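# Unhook the hanging hook from the vise and lay it down

## Task

Lift the loose hook off the hook held in the vise and set it down lying flat on the mat, away from the vise. The mat can slide, so at the end it must be flat and entirely on the table. It is a failure if, at the end, the robot still grips any loose item other than this hook, or if the robot bears more than a small share of the hook's weight. From one second before the hook separates until the two hooks stop touching, they must not strike or press on each other hard, and they must never do so very hard at any point. At the moment it separates, the hook must be held by one or both grippers and must touch only the clamped hook. A result that stays in place only because the robot holds it does not count.

## Robot and tools

Robot: two arms, left_arm and right_arm. The names are labels only and do not refer to sides of any image. Each has a parallel gripper. left_arm's base is at (-0.039, +0.278, 0) m and right_arm's at (-0.036, -0.348, 0) m in the scene frame, each turned slightly about z. Scene frame: origin on the table top midway between the arms, +x out over the table, +z up, and left_arm on the +y side. All positions are in metres. Quaternions are written w, x, y, z.

Gripper frame: the fingers point along the gripper's +z axis and close along its y axis. The reported end_effector_position is the point between the finger pads, about 1 cm back from the tips. Reported hand positions can be a little off, more so at long reach.

The 16-number row is used by execute_actions and move. It is one flat list covering both arms, even when only one arm moves: left_arm x, y, z, qw, qx, qy, qz, opening, then right_arm x, y, z, qw, qx, qy, qz, opening. x, y, z and the quaternion are an absolute target pose for that gripper in the scene frame, not an offset. Opening runs from -1 (closed) to +1 (fully open, 0.093 m). A call is refused, and nothing is sent, if any target lies more than 0.6 m from that arm's last reported position along any axis of its gripper. To hold an arm still, send its whole last reported pose and the opening it should keep in every call. To keep an orientation, send the same target quaternion each time rather than copying the drifting reported one.

execute_actions: argument actions is a list with zero or one entry. An empty list only returns the current state. An action is {"rows": [...], "steps": n}, with 1 to 15 rows and steps up to 15 (default 15). Each step lasts 1/30 s and applies one row, and the final row repeats if there are fewer rows than steps. A wait is {"steps": n} with n up to 300, counted from the last result, so thinking time uses some of it. The optional pictures flag (true or false) turns camera images on or off; they are included by default.

move: target is one 16-number row as above (absolute poses). speed is the top path speed in m/s, 0.002 to 0.5, default 0.25; turning is capped at twice that value in rad/s. Both grippers travel straight paths that finish together and last 0.5 to 10 s. A path that needs more than 10 s stops short of its target. Openings are sent when the move starts. Paths do not avoid obstacles or the other arm. Grippers lag and may overshoot speed, especially with the arm nearly straight. Faster contact hits harder, and aiming further past a contact pushes harder. The result adds a move: line with the ending (done, off_target, moving, held, fault) and any limits: paced means the pose was clipped, and held means a check blocked some steps, after which the arm may speed up. Each gripper's distance from its pose is also given.

wait: seconds, 0 to 10. The scene runs and no new command is sent.

zoom_image: camera (cam_high, cam_low, cam_left_wrist, cam_right_wrist) and region [x0, y0, x1, y1] in pixels of that camera's latest 504x504 image, with (0,0) at the top-left and at most 504 by 504. It returns a closer view.

read_manual: section "licences" returns the URDF licence text. It does not move anything.

finished_scene: scene is the number of the current scene. The goal must hold after release.

Controller behaviour: each step, the commanded pose is clipped to 70 mm and 16 degrees from the measured pose, and then damped IK runs, favouring position over orientation. After an action, an arm carries on only to its last clipped pose, so read the result and command the remainder. Joint friction can leave the gripper up to about 31 mm from the command, and smaller moves may do nothing. Elbows never fully straighten. Joint ranges in rad: waist -2.618 to 3.054, shoulder 0 to 3.142, elbow 0 to 3.142, wrist pitch -1.571 to 1.571, wrist yaw -1.571 to 1.571, wrist roll -2.094 to 2.094.

Gripping: grip_measured shows the finger motor on the same -1 to +1 scale. Pads meet near -0.94, and each mm of object width adds about 0.0208. Each gripper also has a fixed bias of up to about 0.02. Commanding below the width reading squeezes harder, up to about 50 to 62 N per pad; thin parts under about 5 mm get less force. Keep sending the closing number to keep the grip. The last number in each arm's Joint positions list is the finger gap in metres, and it is valid only while nothing blocks the fingers.

Result lines: the state line gives each gripper's position and quaternion. Hand target gives the pose the controller is driving toward. HELD marks steps where a row or part of one was not sent. pose unreachable names an arm whose command the clearance check changed or blocked. FAULT lines report fault stops. MOTOR HOT appears from 75 °C. At 90 °C that arm stops for 10 s, and at 100 °C it goes limp and falls. Holding loads heats the motors, so do not hold longer than needed.

Cameras: cam_high, cam_low and two wrist cameras, all 504x504. Calibration (K, distortion, world-to-camera transforms) was supplied and may be slightly off.

Avoid: arms hitting or pressing each other, knocking anything off the table, dragging the mat off the table, hard contact between the hooks, dropping the hook, and finishing while gripping it. Loose objects may occasionally be pushed by outside disturbances.

Each tool is called after ">>>" as name([rows], argument=value, ...), one row to a line, values as JSON.

## Session

>>> execute_actions(actions=[])

Scene clock: 0.00 s of 4400.00 s.
left_arm: end_effector_position=(+0.2385, +0.2349, +0.2697) grip_measured=+0.991 end_effector_quat_wxyz=(+0.546, -0.505, +0.659, -0.113) | right_arm: end_effector_position=(+0.2184, -0.7116, +0.2200) grip_measured=-0.940 end_effector_quat_wxyz=(+0.663, +0.012, +0.749, -0.008)
Joint positions: left_arm=[-0.779  0.992  0.952 -0.725 -0.993 -1.536  0.093] | right_arm=[-1.222  1.765  1.112  0.222 -1.277 -0.412  0.   ]
Joint velocities: left_arm=[-0.002  0.022  0.002 -0.051 -0.051 -0.037  0.   ] | right_arm=[ 0.002  0.002  0.002 -0.051  0.066 -0.007  0.001]
Hand target (left_arm): +0.238, +0.235, +0.270; +0.546, -0.505, +0.659, -0.113
Hand target (right_arm): +0.218, -0.712, +0.220; +0.663, +0.012, +0.749, -0.008

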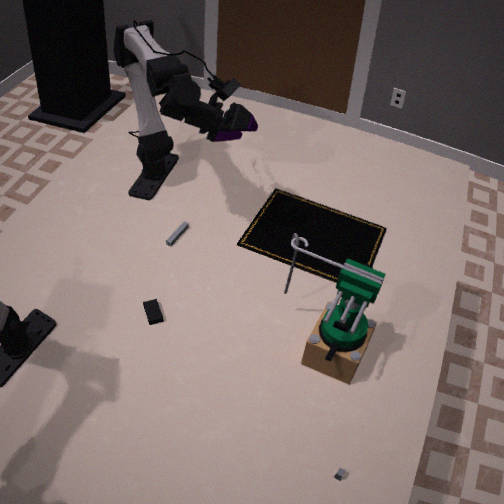

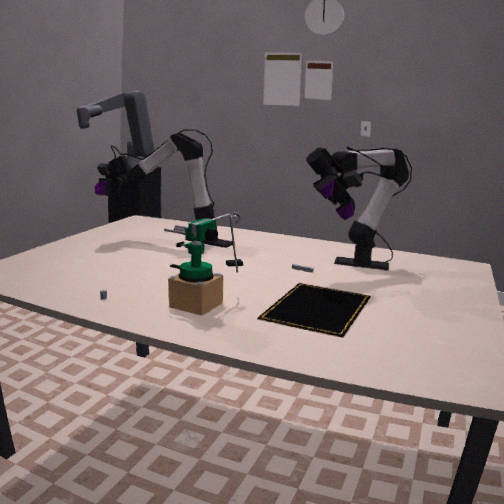

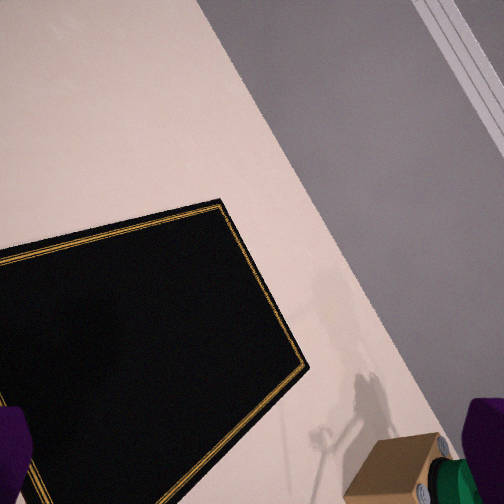

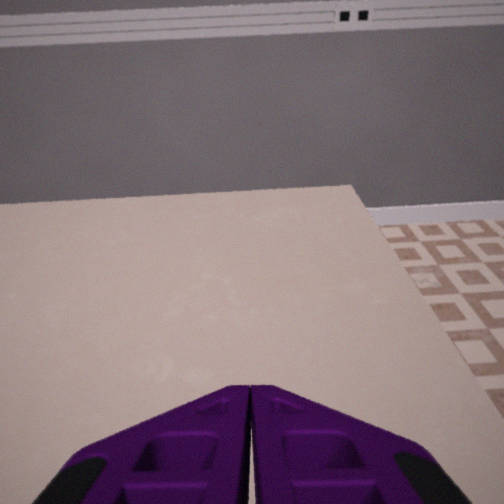

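>>> zoom_image(camera="cam_high", region=[230, 180, 430, 380])

>>> zoom_image(camera="cam_low", region=[120, 180, 320, 340])

Region (230, 180, 430, 380) of cam_high's 504x504 image, scaled by 2.520, with more detail than that image has.

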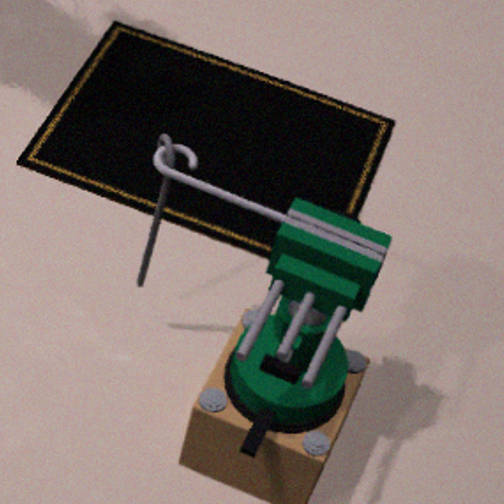

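Region (120, 180, 320, 340) of cam_low's 504x504 image, scaled by 2.520, with more detail than that image has; it fills the top 403 rows of this view, and the rest is white.

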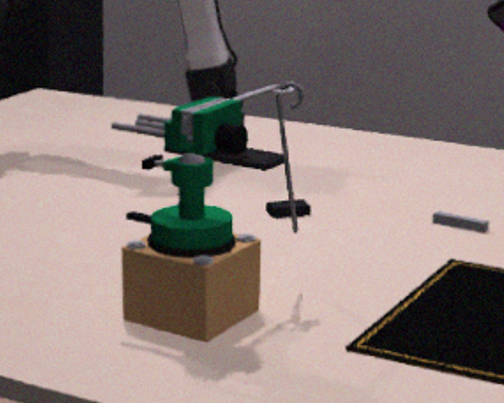

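>>> move(target=[0.2385,0.2349,0.2697,0.546,-0.505,0.659,-0.113, 0.46,-0.24,0.17,0.5,-0.5,0.5,0.5,1])


>>> move(target=[0.2385,0.2349,0.2697,0.546,-0.505,0.659,-0.113,1, 0.46,-0.24,0.17,0.5,-0.5,0.5,0.5,1])

Scene clock: 7.00 s of 4400.00 s.
left_arm: end_effector_position=(+0.2385, +0.2349, +0.2697) grip_measured=+0.991 end_effector_quat_wxyz=(+0.546, -0.505, +0.659, -0.113) | right_arm: end_effector_position=(+0.4505, -0.2400, +0.1726) grip_measured=+0.999 end_effector_quat_wxyz=(+0.535, -0.473, +0.525, +0.462)
Joint positions: left_arm=[-0.779  0.992  0.952 -0.725 -0.993 -1.536  0.093] | right_arm=[-0.017  2.235  1.591 -0.092 -1.572 -0.758  0.093]
Joint velocities: left_arm=[-0.002  0.007  0.007 -0.037 -0.007 -0.022  0.001] | right_arm=[ 0.002 -0.002  0.022  0.051 -0.007  0.095  0.001]
Hand target (left_arm): +0.238, +0.235, +0.270; +0.546, -0.505, +0.659, -0.113
Hand target (right_arm): +0.454, -0.241, +0.171; +0.532, -0.469, +0.527, +0.468
Off the commanded pose (left_arm): 0.000 m, 0 deg.
Off the commanded pose (right_arm): 0.010 m, 7 deg.
joint sent to its limit (right arm) — the command would take joint 5 (wrist yaw) past its lower limit, so that joint was sent only as far as its limit.
After step 90, 0.37 s passed at rest.
move: off_target (right_arm)
camera_calibration (this result's frames):
cam_right_wrist: T_world_to_cam=[[0.991772, -0.12768, 0.009243, -0.479327], [-0.0463821, -0.425697, -0.903676, 0.111607], [0.119316, 0.895812, -0.428117, 0.312189], [0, 0, 0, 1]] pos_world=[0.44331, -0.293353, 0.23894]

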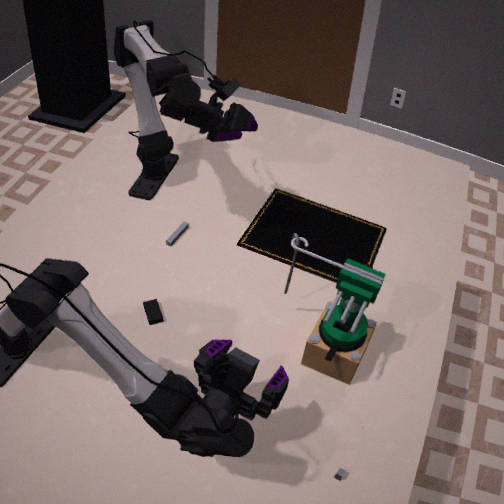

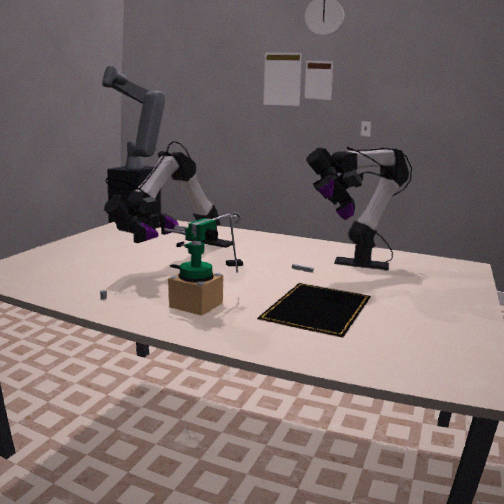

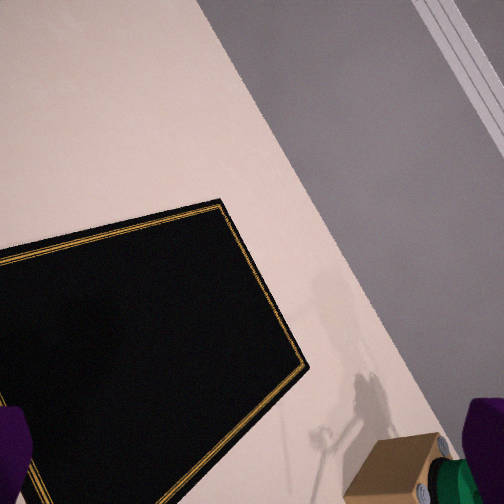

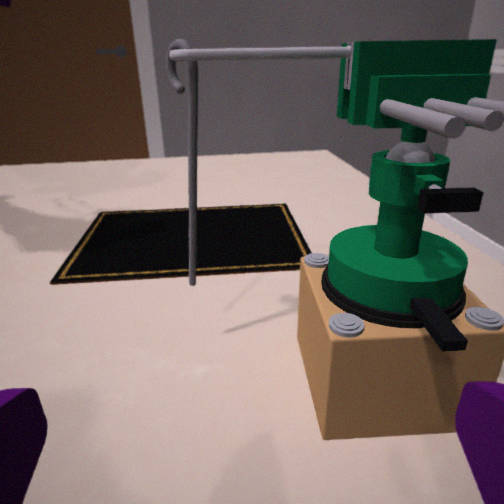

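>>> move(target=[0.2385,0.2349,0.2697,0.546,-0.505,0.659,-0.113,1, 0.39,-0.15,0.13,0.612,-0.354,0.612,0.354,1])

Scene clock: 10.73 s of 4400.00 s.
left_arm: end_effector_position=(+0.2385, +0.2349, +0.2697) grip_measured=+0.991 end_effector_quat_wxyz=(+0.546, -0.505, +0.659, -0.113) | right_arm: end_effector_position=(+0.3940, -0.1535, +0.1428) grip_measured=+0.999 end_effector_quat_wxyz=(+0.622, -0.364, +0.602, +0.344)
Joint positions: left_arm=[-0.779  0.992  0.952 -0.725 -0.993 -1.536  0.093] | right_arm=[ 0.248  2.029  0.803  1.244 -0.91  -0.025  0.093]
Joint velocities: left_arm=[-0.022  0.002 -0.007 -0.007  0.007 -0.037  0.001] | right_arm=[-0.012 -0.002 -0.022  0.007  0.051  0.037  0.001]
Hand target (left_arm): +0.238, +0.235, +0.270; +0.546, -0.505, +0.659, -0.113
Hand target (right_arm): +0.389, -0.151, +0.129; +0.610, -0.357, +0.614, +0.352
Off the commanded pose (left_arm): 0.000 m, 0 deg.
Off the commanded pose (right_arm): 0.014 m, 2 deg.
move: off_target (right_arm); limits=paced
camera_calibration (this result's frames):
cam_right_wrist: T_world_to_cam=[[0.865396, -0.500419, 0.0259004, -0.421823], [-0.189631, -0.374905, -0.907462, 0.18368], [0.463821, 0.780402, -0.419336, 0.0739837], [0, 0, 0, 1]] pos_world=[0.36556, -0.199963, 0.208632]

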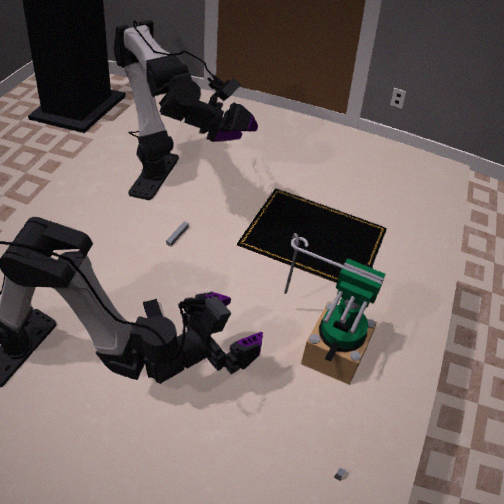

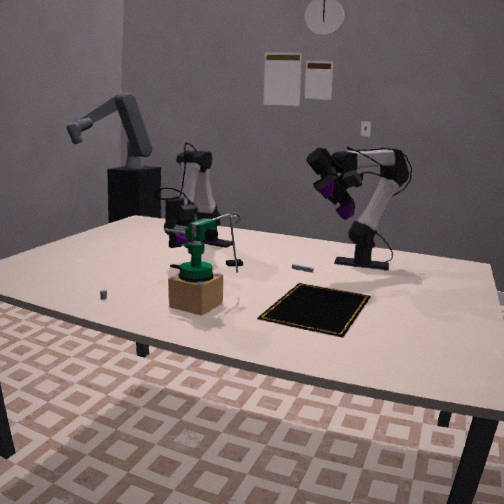

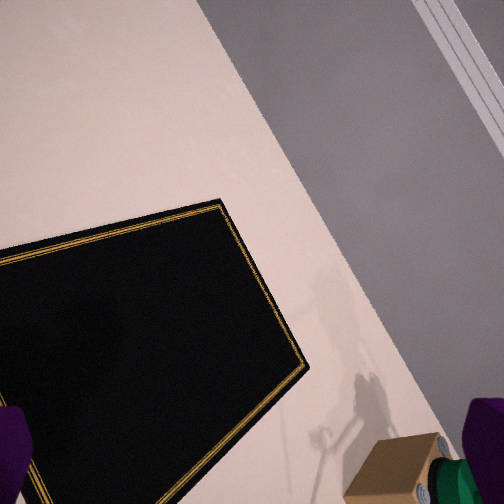

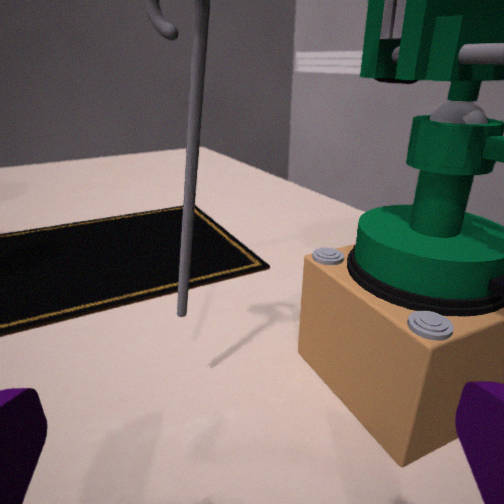

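>>> move(target=[0.2385,0.2349,0.2697,0.546,-0.505,0.659,-0.113,1, 0.43,-0.035,0.12,0.612,-0.354,0.612,0.354,1], speed=0.08)

Scene clock: 14.10 s of 4400.00 s.
left_arm: end_effector_position=(+0.2385, +0.2349, +0.2697) grip_measured=+0.991 end_effector_quat_wxyz=(+0.546, -0.505, +0.659, -0.113) | right_arm: end_effector_position=(+0.4250, -0.0391, +0.1247) grip_measured=+0.999 end_effector_quat_wxyz=(+0.616, -0.359, +0.606, +0.352)
Joint positions: left_arm=[-0.779  0.992  0.952 -0.725 -0.993 -1.536  0.093] | right_arm=[ 0.515  2.234  1.086  1.157 -0.648 -0.01   0.093]
Joint velocities: left_arm=[ 0.002 -0.002  0.007 -0.022 -0.066 -0.037  0.   ] | right_arm=[-0.007 -0.012 -0.007 -0.007  0.037  0.066  0.   ]
Hand target (left_arm): +0.238, +0.235, +0.270; +0.546, -0.505, +0.659, -0.113
Hand target (right_arm): +0.429, -0.035, +0.121; +0.612, -0.354, +0.612, +0.354
Off the commanded pose (left_arm): 0.000 m, 0 deg.
Off the commanded pose (right_arm): 0.008 m, 1 deg.
move: done
camera_calibration (this result's frames):
cam_right_wrist: T_world_to_cam=[[0.867871, -0.496778, 0.00345471, -0.389006], [-0.207188, -0.368261, -0.906343, 0.223612], [0.451524, 0.785872, -0.422529, -0.0314887], [0, 0, 0, 1]] pos_world=[0.398154, -0.0861559, 0.190708]

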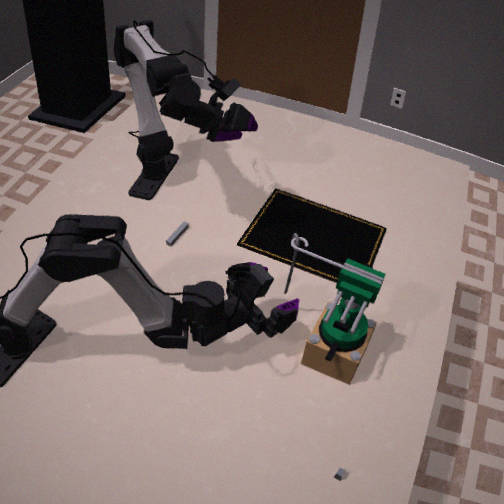

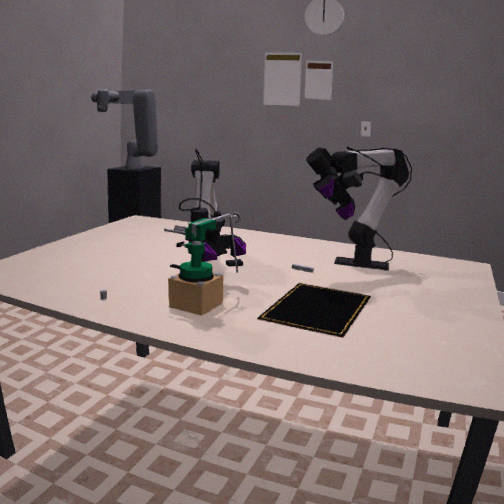

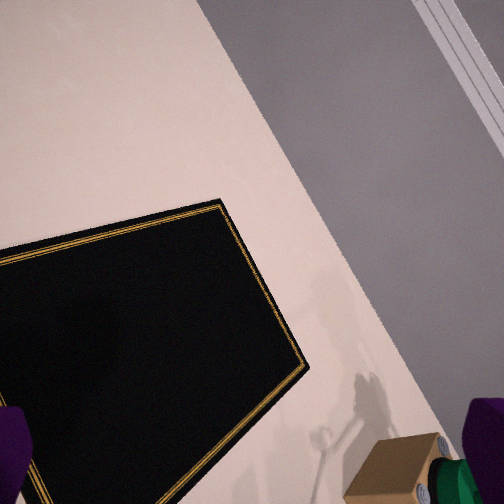

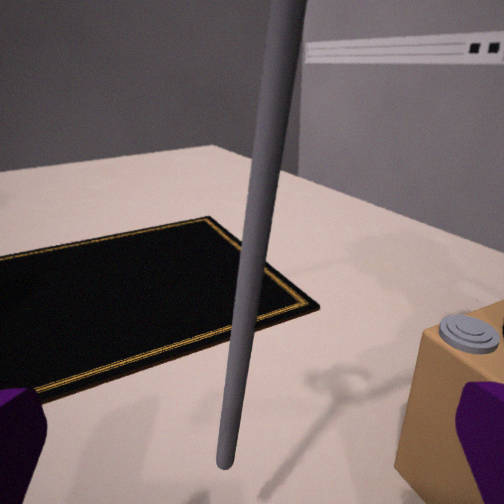

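>>> move(target=[0.2385,0.2349,0.2697,0.546,-0.505,0.659,-0.113,1, 0.433,-0.028,0.15,0.612,-0.354,0.612,0.354,1], speed=0.05)

Scene clock: 16.10 s of 4400.00 s.
left_arm: end_effector_position=(+0.2385, +0.2349, +0.2697) grip_measured=+0.991 end_effector_quat_wxyz=(+0.546, -0.505, +0.659, -0.113) | right_arm: end_effector_position=(+0.4308, -0.0330, +0.1386) grip_measured=+0.999 end_effector_quat_wxyz=(+0.607, -0.356, +0.617, +0.352)
Joint positions: left_arm=[-0.779  0.992  0.952 -0.725 -0.993 -1.536  0.093] | right_arm=[ 0.525  2.193  1.127  1.048 -0.633 -0.01   0.093]
Joint velocities: left_arm=[-0.007  0.012 -0.002  0.022 -0.037 -0.051  0.001] | right_arm=[-0.007 -0.007  0.002 -0.081  0.007 -0.007 -0.001]
Hand target (left_arm): +0.238, +0.235, +0.270; +0.546, -0.505, +0.659, -0.113
Hand target (right_arm): +0.433, -0.028, +0.150; +0.612, -0.354, +0.612, +0.354
Off the commanded pose (left_arm): 0.000 m, 0 deg.
Off the commanded pose (right_arm): 0.013 m, 1 deg.
move: off_target (right_arm)
camera_calibration (this result's frames):
cam_right_wrist: T_world_to_cam=[[0.865275, -0.501129, -0.0129883, -0.387758], [-0.231697, -0.376815, -0.896843, 0.248686], [0.44454, 0.779025, -0.442159, -0.0274552], [0, 0, 0, 1]] pos_world=[0.405342, -0.0792197, 0.205857]

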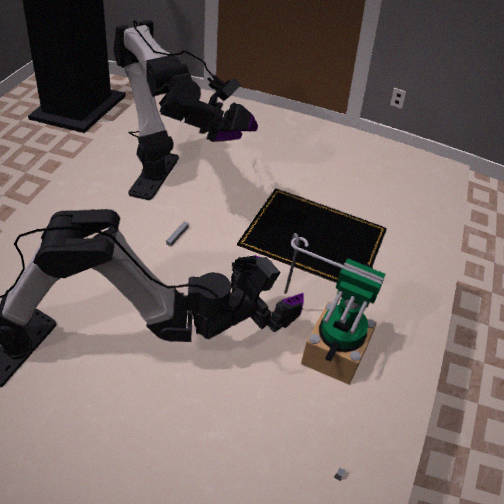

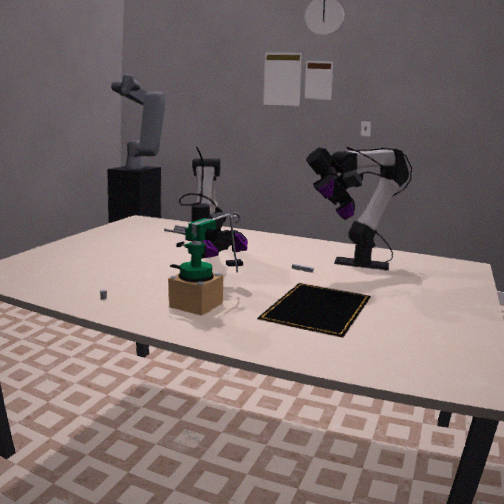

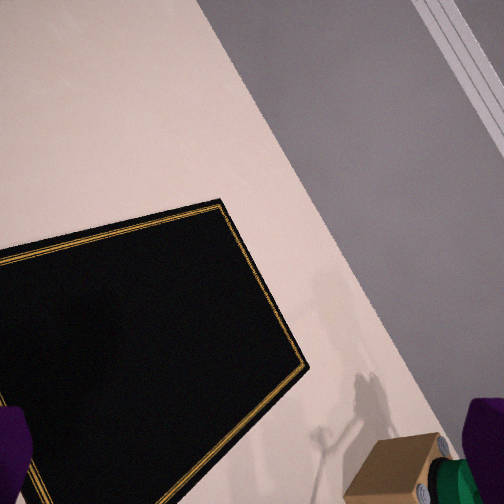

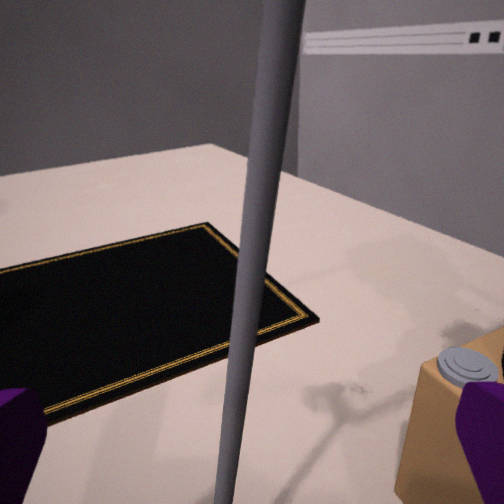

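Close.

>>> move(target=[0.2385,0.2349,0.2697,0.546,-0.505,0.659,-0.113,1, 0.433,-0.028,0.15,0.612,-0.354,0.612,0.354,-1], speed=0.05)

Scene clock: 17.37 s of 4400.00 s.
left_arm: end_effector_position=(+0.2385, +0.2349, +0.2697) grip_measured=+0.991 end_effector_quat_wxyz=(+0.546, -0.505, +0.659, -0.113) | right_arm: end_effector_position=(+0.4308, -0.0330, +0.1381) grip_measured=-0.990 end_effector_quat_wxyz=(+0.606, -0.356, +0.618, +0.352)
Joint positions: left_arm=[-0.779  0.992  0.952 -0.725 -0.993 -1.536  0.093] | right_arm=[ 0.525  2.193  1.127  1.045 -0.633 -0.01   0.   ]
Joint velocities: left_arm=[-0.017 -0.017  0.002 -0.081  0.051 -0.037  0.001] | right_arm=[-0.007  0.002 -0.002  0.066  0.037 -0.081  0.   ]
Hand target (left_arm): +0.238, +0.235, +0.270; +0.546, -0.505, +0.659, -0.113
Hand target (right_arm): +0.433, -0.028, +0.150; +0.612, -0.354, +0.612, +0.354
Off the commanded pose (left_arm): 0.000 m, 0 deg.
Off the commanded pose (right_arm): 0.013 m, 1 deg.
move: off_target (right_arm)
camera_calibration (this result's frames):
cam_right_wrist: T_world_to_cam=[[0.865241, -0.501144, -0.0145614, -0.387528], [-0.233887, -0.377782, -0.895867, 0.248957], [0.443457, 0.778547, -0.444084, -0.0269787], [0, 0, 0, 1]] pos_world=[0.405496, -0.0791516, 0.205408]

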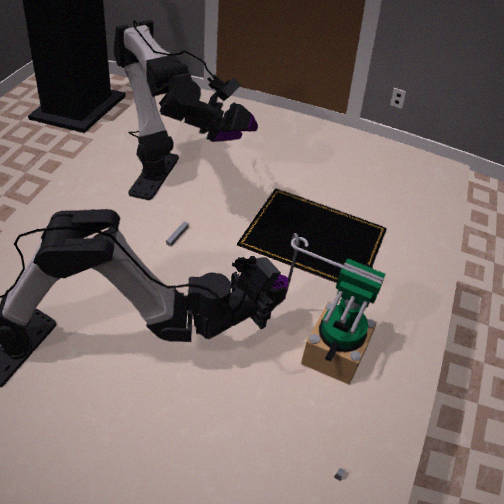

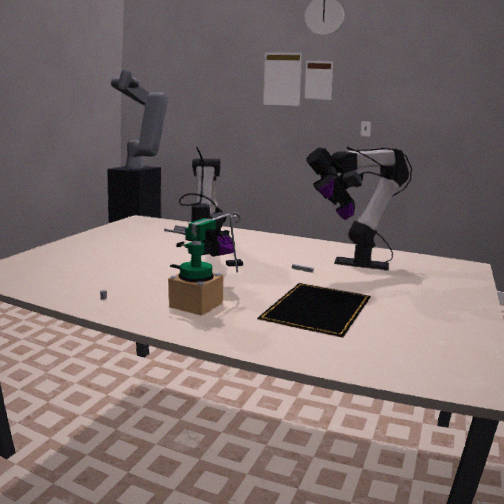

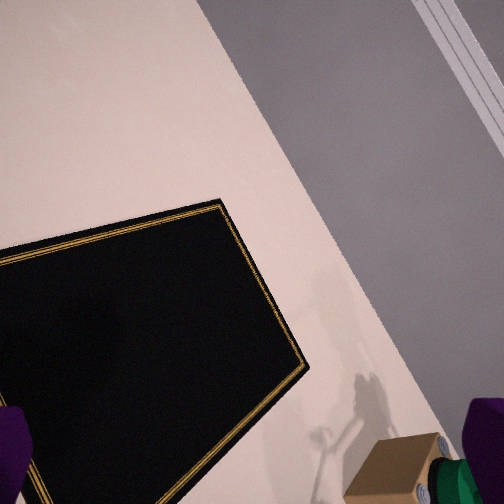

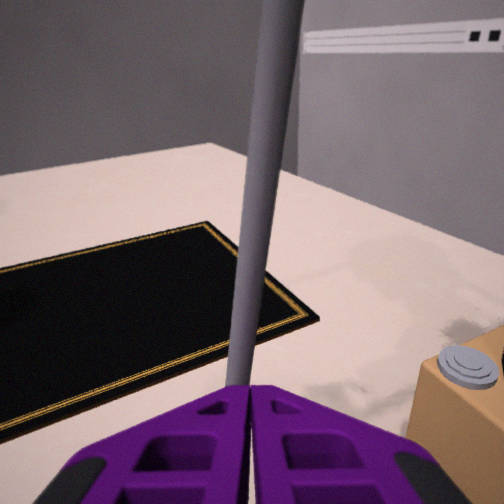

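>>> move(target=[0.2385,0.2349,0.2697,0.546,-0.505,0.659,-0.113,1, 0.433,-0.028,0.15,0.612,-0.354,0.612,0.354,0.2], speed=0.05)

>>> move(target=[0.2385,0.2349,0.2697,0.546,-0.505,0.659,-0.113,1, 0.446,0.0,0.15,0.612,-0.354,0.612,0.354,0.2], speed=0.04)

Scene clock: 22.13 s of 4400.00 s.
left_arm: end_effector_position=(+0.2385, +0.2349, +0.2697) grip_measured=+0.991 end_effector_quat_wxyz=(+0.546, -0.505, +0.659, -0.113) | right_arm: end_effector_position=(+0.4308, -0.0330, +0.1381) grip_measured=+0.197 end_effector_quat_wxyz=(+0.606, -0.356, +0.618, +0.352)
Joint positions: left_arm=[-0.779  0.992  0.952 -0.725 -0.993 -1.536  0.093] | right_arm=[ 0.525  2.193  1.127  1.045 -0.633 -0.01   0.055]
Joint velocities: left_arm=[ 0.002 -0.007  0.012 -0.066 -0.037  0.022 -0.001] | right_arm=[-0.022  0.007  0.002 -0.051  0.022 -0.007  0.001]
Hand target (left_arm): +0.238, +0.235, +0.270; +0.546, -0.505, +0.659, -0.113
Hand target (right_arm): +0.433, -0.028, +0.150; +0.612, -0.354, +0.612, +0.354
Off the commanded pose (left_arm): 0.000 m, 0 deg.
Off the commanded pose (right_arm): 0.013 m, 1 deg.
After step 90, 1.07 s passed at rest.
move: off_target (right_arm)
camera_calibration (this result's frames):
cam_right_wrist: T_world_to_cam=[[0.86505, -0.501474, -0.0145549, -0.387521], [-0.234028, -0.377699, -0.895865, 0.24902], [0.443756, 0.778374, -0.444088, -0.0271124], [0, 0, 0, 1]] pos_world=[0.405534, -0.0791735, 0.205408]

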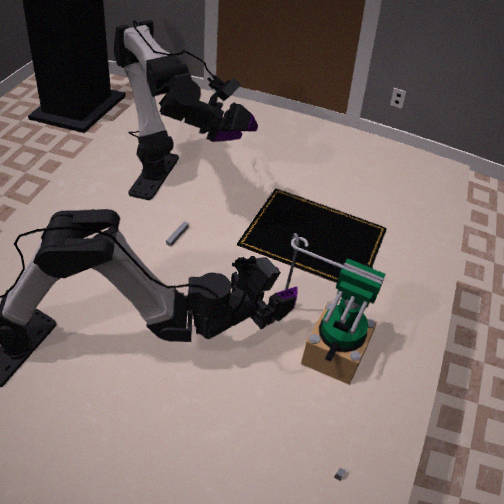

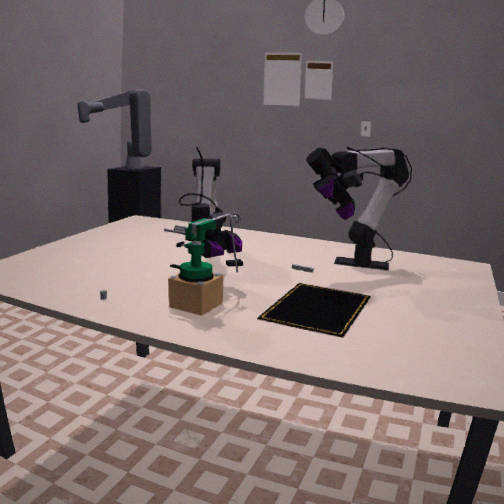

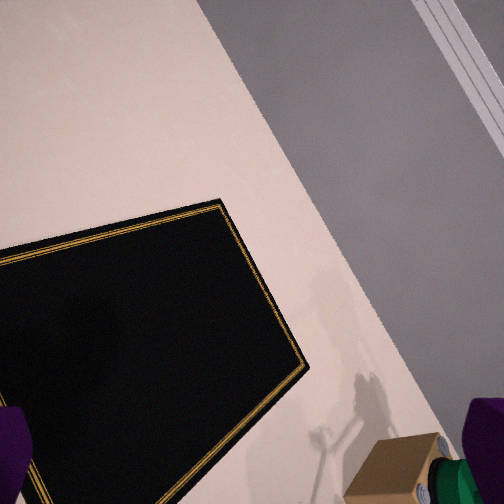

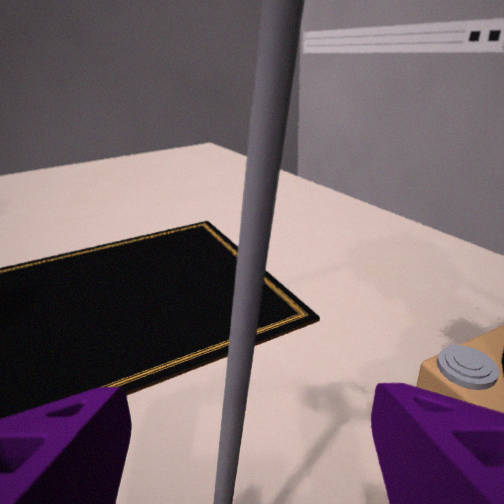

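Scene clock: 23.40 s of 4400.00 s.
left_arm: end_effector_position=(+0.2385, +0.2349, +0.2697) grip_measured=+0.991 end_effector_quat_wxyz=(+0.546, -0.505, +0.659, -0.113) | right_arm: end_effector_position=(+0.4428, -0.0054, +0.1553) grip_measured=+0.197 end_effector_quat_wxyz=(+0.618, -0.358, +0.606, +0.351)
Joint positions: left_arm=[-0.779  0.992  0.952 -0.725 -0.993 -1.536  0.093] | right_arm=[ 0.571  2.227  1.249  0.99  -0.589 -0.01   0.055]
Joint velocities: left_arm=[ 0.002 -0.017 -0.007 -0.11   0.022  0.007 -0.002] | right_arm=[-0.012 -0.012 -0.012  0.022  0.051 -0.007 -0.   ]
Hand target (left_arm): +0.238, +0.235, +0.270; +0.546, -0.505, +0.659, -0.113
Hand target (right_arm): +0.446, -0.000, +0.150; +0.612, -0.354, +0.612, +0.354
Off the commanded pose (left_arm): 0.000 m, 0 deg.
Off the commanded pose (right_arm): 0.008 m, 1 deg.
move: done
camera_calibration (this result's frames):
cam_right_wrist: T_world_to_cam=[[0.865965, -0.500087, 0.00412529, -0.387096], [-0.206918, -0.365791, -0.907404, 0.267568], [0.45529, 0.784927, -0.420239, -0.0550395], [0, 0, 0, 1]] pos_world=[0.415635, -0.0525059, 0.221259]

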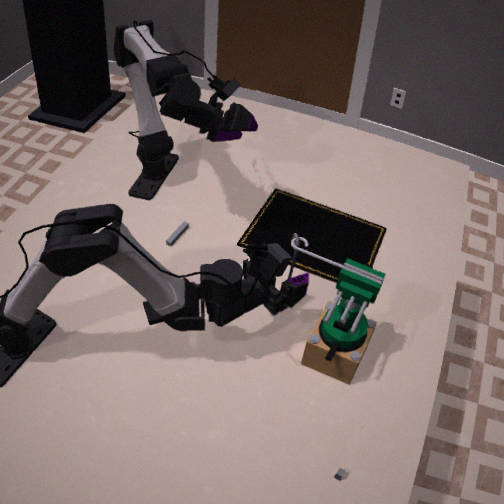

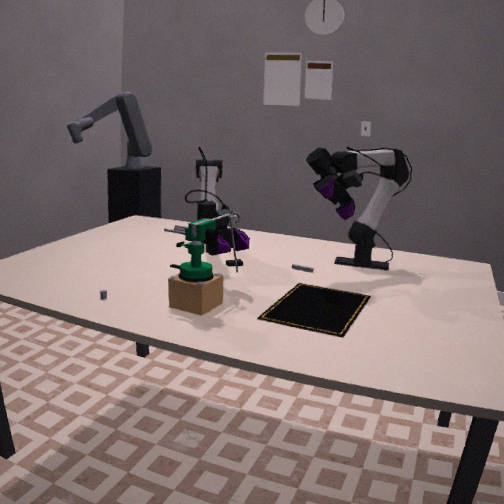

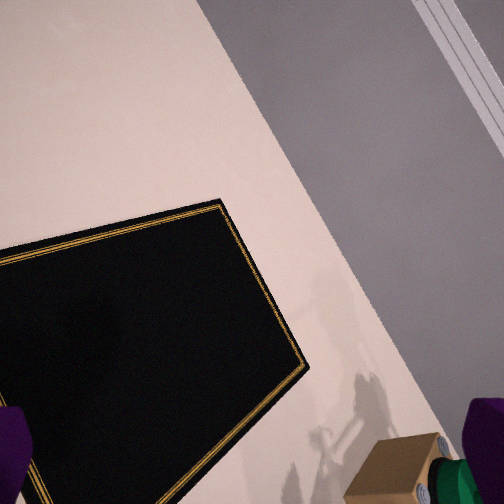

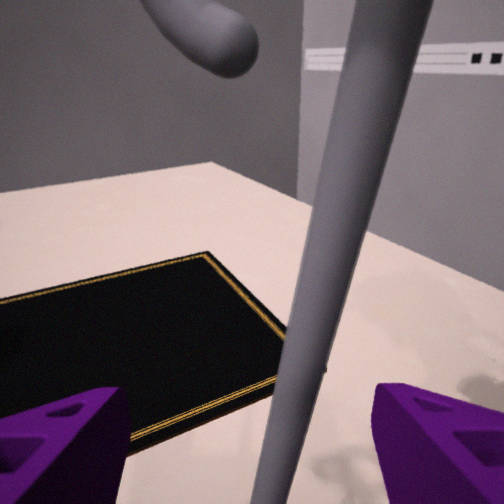

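>>> move(target=[0.2385,0.2349,0.2697,0.546,-0.505,0.659,-0.113,1, 0.446,0.0,0.15,0.612,-0.354,0.612,0.354,-1], speed=0.04)

Scene clock: 25.37 s of 4400.00 s.
left_arm: end_effector_position=(+0.2385, +0.2349, +0.2697) grip_measured=+0.991 end_effector_quat_wxyz=(+0.546, -0.505, +0.659, -0.113) | right_arm: end_effector_position=(+0.4496, -0.0118, +0.1557) grip_measured=-0.970 end_effector_quat_wxyz=(+0.621, -0.342, +0.615, +0.346)
Joint positions: left_arm=[-0.779  0.992  0.952 -0.725 -0.993 -1.536  0.093] | right_arm=[ 0.562  2.227  1.25   0.989 -0.564  0.007  0.   ]
Joint velocities: left_arm=[ 0.002  0.002 -0.007 -0.051 -0.051  0.022  0.   ] | right_arm=[-0.012 -0.002 -0.012  0.022 -0.007  0.095  0.   ]
Hand target (left_arm): +0.238, +0.235, +0.270; +0.546, -0.505, +0.659, -0.113
Hand target (right_arm): +0.445, -0.000, +0.150; +0.612, -0.354, +0.612, +0.354
Off the commanded pose (left_arm): 0.000 m, 0 deg.
Off the commanded pose (right_arm): 0.014 m, 2 deg.
move: off_target (right_arm)
camera_calibration (this result's frames):
cam_right_wrist: T_world_to_cam=[[0.848922, -0.528367, -0.0126863, -0.386241], [-0.231633, -0.350372, -0.907516, 0.278313], [0.475056, 0.773348, -0.419826, -0.0620614], [0, 0, 0, 1]] pos_world=[0.421838, -0.0585686, 0.221619]

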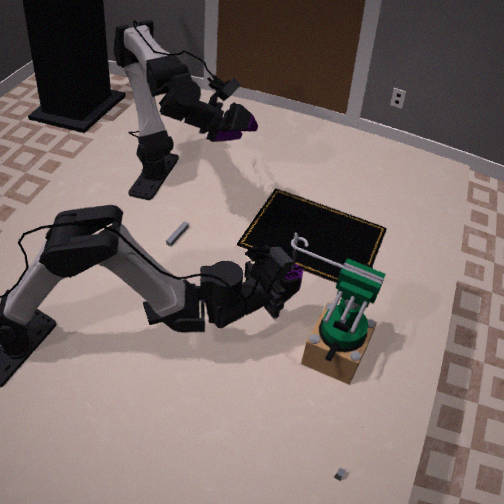

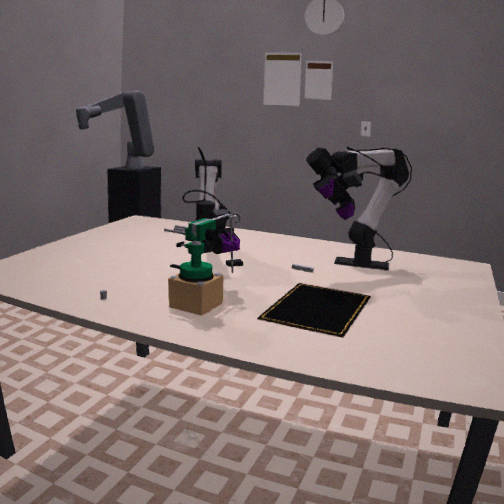

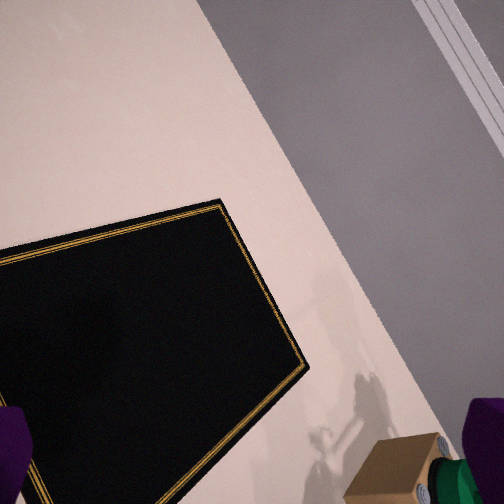

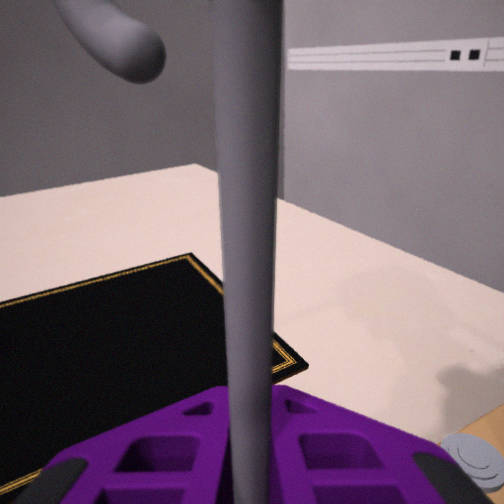

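>>> zoom_image(camera="cam_high", region=[270, 215, 340, 285])

>>> zoom_image(camera="cam_low", region=[205, 200, 265, 260])

Region (270, 215, 340, 285) of cam_high's 504x504 image, scaled by 7.200, with more detail than that image has.

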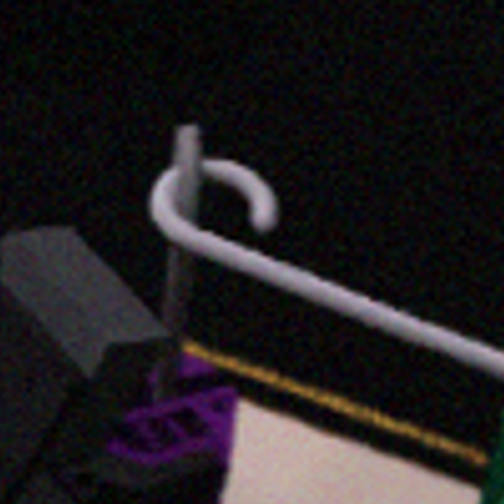

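Region (205, 200, 265, 260) of cam_low's 504x504 image, scaled by 8.400, with more detail than that image has.

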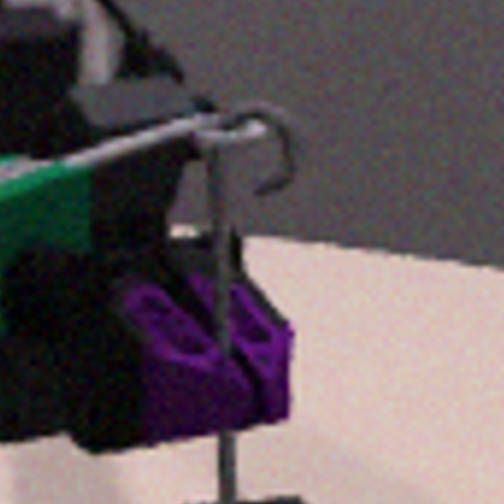

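>>> move(target=[0.2385,0.2349,0.2697,0.546,-0.505,0.659,-0.113,1, 0.45,-0.01,0.185,0.62,-0.345,0.615,0.348,-1], speed=0.02)

>>> zoom_image(camera="cam_low", region=[195, 190, 275, 270])

>>> zoom_image(camera="cam_high", region=[260, 205, 340, 285])

Scene clock: 31.07 s of 4400.00 s.
left_arm: end_effector_position=(+0.2385, +0.2349, +0.2697) grip_measured=+0.991 end_effector_quat_wxyz=(+0.546, -0.505, +0.659, -0.113) | right_arm: end_effector_position=(+0.4477, -0.0131, +0.1642) grip_measured=-0.970 end_effector_quat_wxyz=(+0.606, -0.341, +0.630, +0.346)
Joint positions: left_arm=[-0.779  0.992  0.952 -0.725 -0.993 -1.536  0.093] | right_arm=[ 0.562  2.176  1.25   0.896 -0.562  0.007  0.   ]
Joint velocities: left_arm=[ 0.002 -0.017  0.007  0.007  0.022 -0.066  0.   ] | right_arm=[-0.012  0.002 -0.002 -0.007  0.022 -0.081  0.   ]
Hand target (left_arm): +0.238, +0.235, +0.270; +0.546, -0.505, +0.659, -0.113
Hand target (right_arm): +0.449, -0.010, +0.185; +0.619, -0.344, +0.614, +0.347
Off the commanded pose (left_arm): 0.000 m, 0 deg.
Off the commanded pose (right_arm): 0.021 m, 2 deg.
After step 90, 1.00 s passed at rest.
move: off_target (right_arm)
camera_calibration (this result's frames):
cam_right_wrist: T_world_to_cam=[[0.846608, -0.531068, -0.034947, -0.380572], [-0.266534, -0.36623, -0.891535, 0.297915], [0.460668, 0.764096, -0.451601, -0.0450013], [0, 0, 0, 1]] pos_world=[0.422331, -0.0586191, 0.23198]

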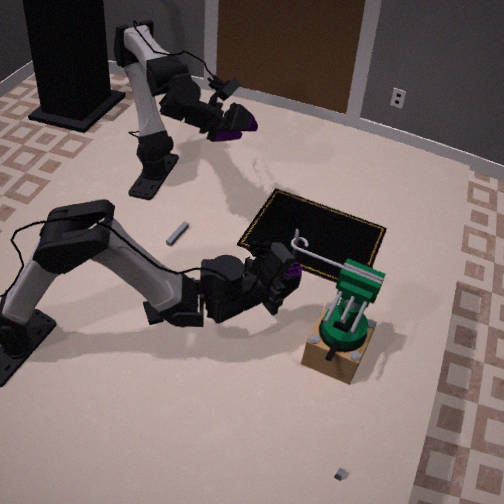

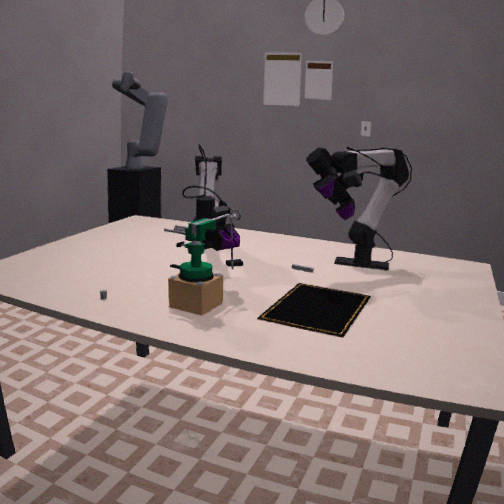

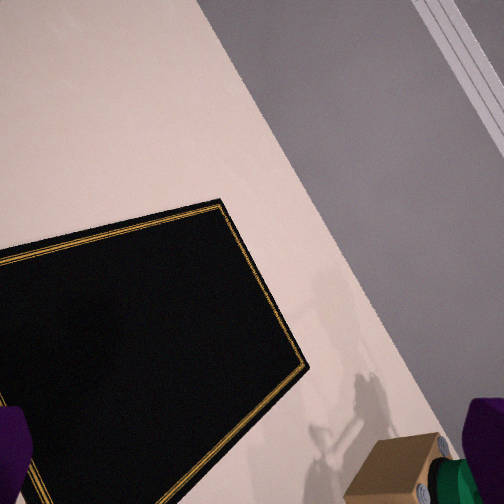

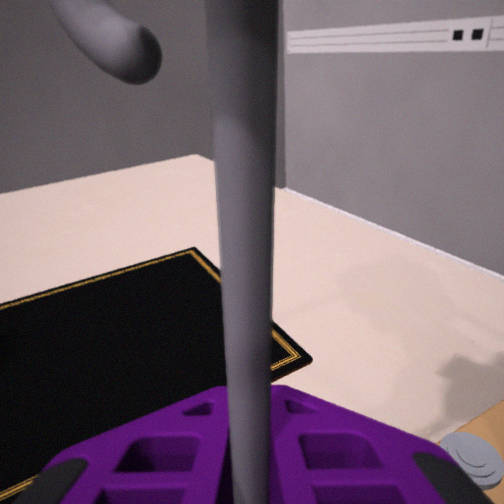

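Region (195, 190, 275, 270) of cam_low's 504x504 image, scaled by 6.300, with more detail than that image has.

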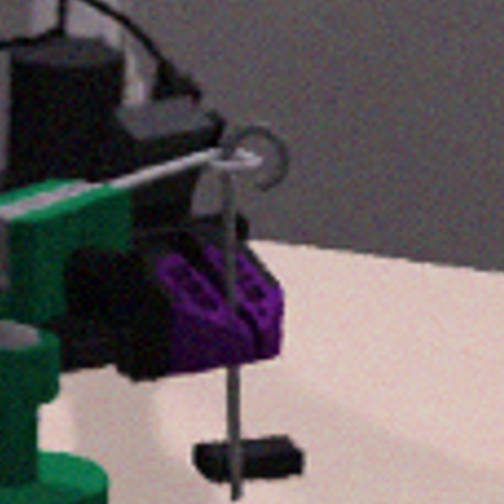

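Region (260, 205, 340, 285) of cam_high's 504x504 image, scaled by 6.300, with more detail than that image has.

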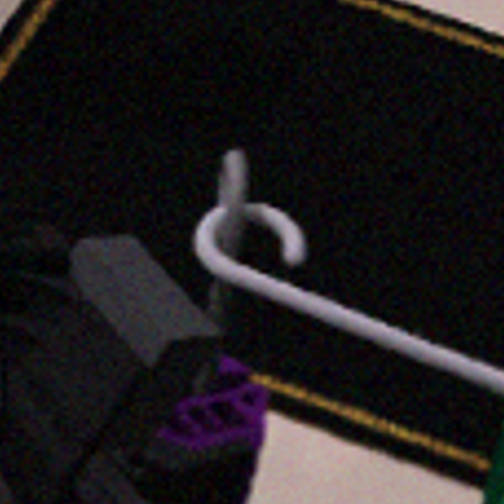

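>>> move(target=[0.2385,0.2349,0.2697,0.546,-0.505,0.659,-0.113,1, 0.45,-0.011,0.205,0.62,-0.345,0.615,0.348,-1], speed=0.02)

>>> zoom_image(camera="cam_low", region=[195, 190, 275, 270])

>>> zoom_image(camera="cam_high", region=[260, 205, 340, 285])

Scene clock: 35.00 s of 4400.00 s.
left_arm: end_effector_position=(+0.2385, +0.2349, +0.2697) grip_measured=+0.991 end_effector_quat_wxyz=(+0.546, -0.505, +0.659, -0.113) | right_arm: end_effector_position=(+0.4456, -0.0123, +0.1724) grip_measured=-0.970 end_effector_quat_wxyz=(+0.592, -0.343, +0.640, +0.350)
Joint positions: left_arm=[-0.779  0.992  0.952 -0.725 -0.993 -1.536  0.093] | right_arm=[ 0.562  2.14   1.264  0.811 -0.573  0.007  0.   ]
Joint velocities: left_arm=[ 0.002  0.007  0.002 -0.095  0.066 -0.066 -0.001] | right_arm=[ 0.007  0.002 -0.007  0.022  0.051  0.022  0.   ]
Hand target (left_arm): +0.238, +0.235, +0.270; +0.546, -0.505, +0.659, -0.113
Hand target (right_arm): +0.449, -0.012, +0.205; +0.619, -0.345, +0.614, +0.347
Off the commanded pose (left_arm): 0.000 m, 0 deg.
Off the commanded pose (right_arm): 0.033 m, 4 deg.
move: off_target (right_arm)
camera_calibration (this result's frames):
cam_right_wrist: T_world_to_cam=[[0.851267, -0.521997, -0.0535122, -0.376838], [-0.289478, -0.382109, -0.877608, 0.312553], [0.437661, 0.762569, -0.476384, -0.0264108], [0, 0, 0, 1]] pos_world=[0.422826, -0.0571387, 0.241552]

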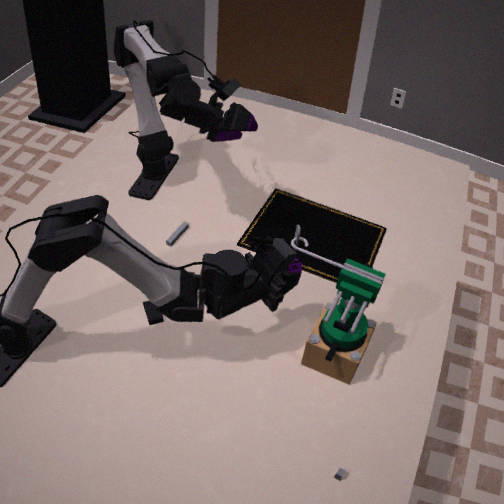

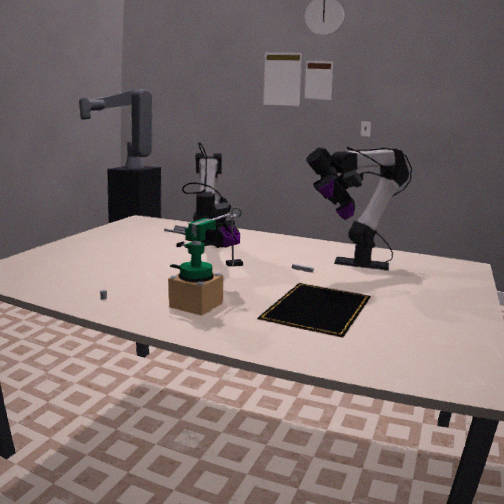

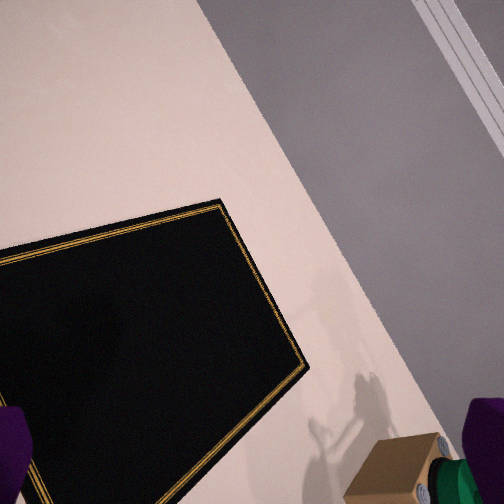

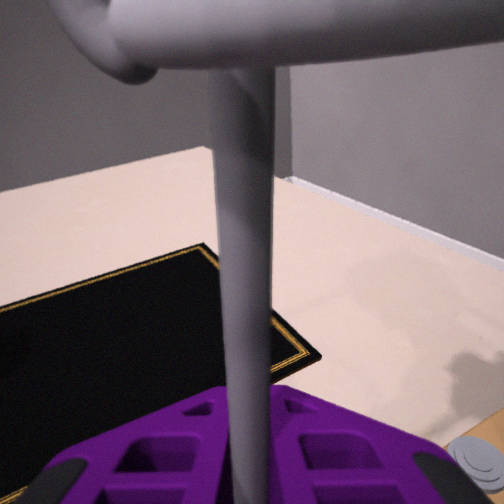

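Region (195, 190, 275, 270) of cam_low's 504x504 image, scaled by 6.300, with more detail than that image has.

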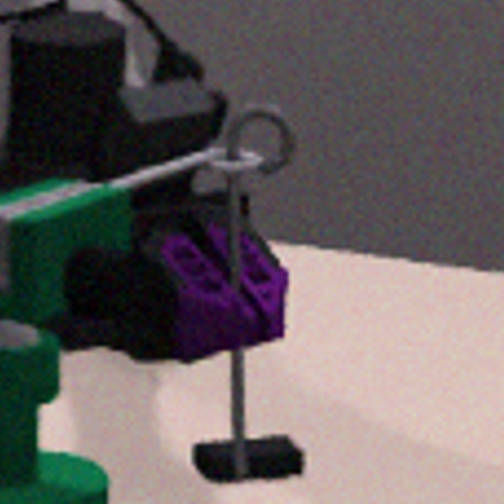

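Region (260, 205, 340, 285) of cam_high's 504x504 image, scaled by 6.300, with more detail than that image has.

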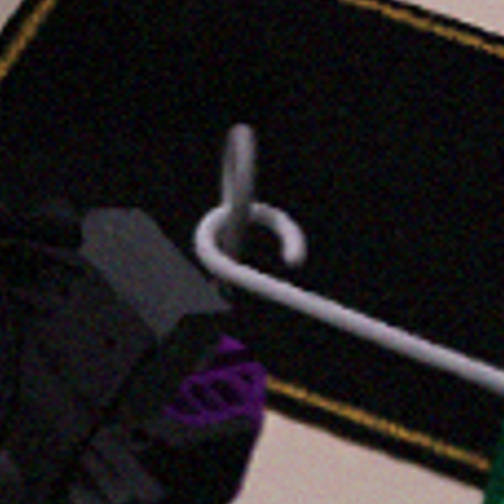

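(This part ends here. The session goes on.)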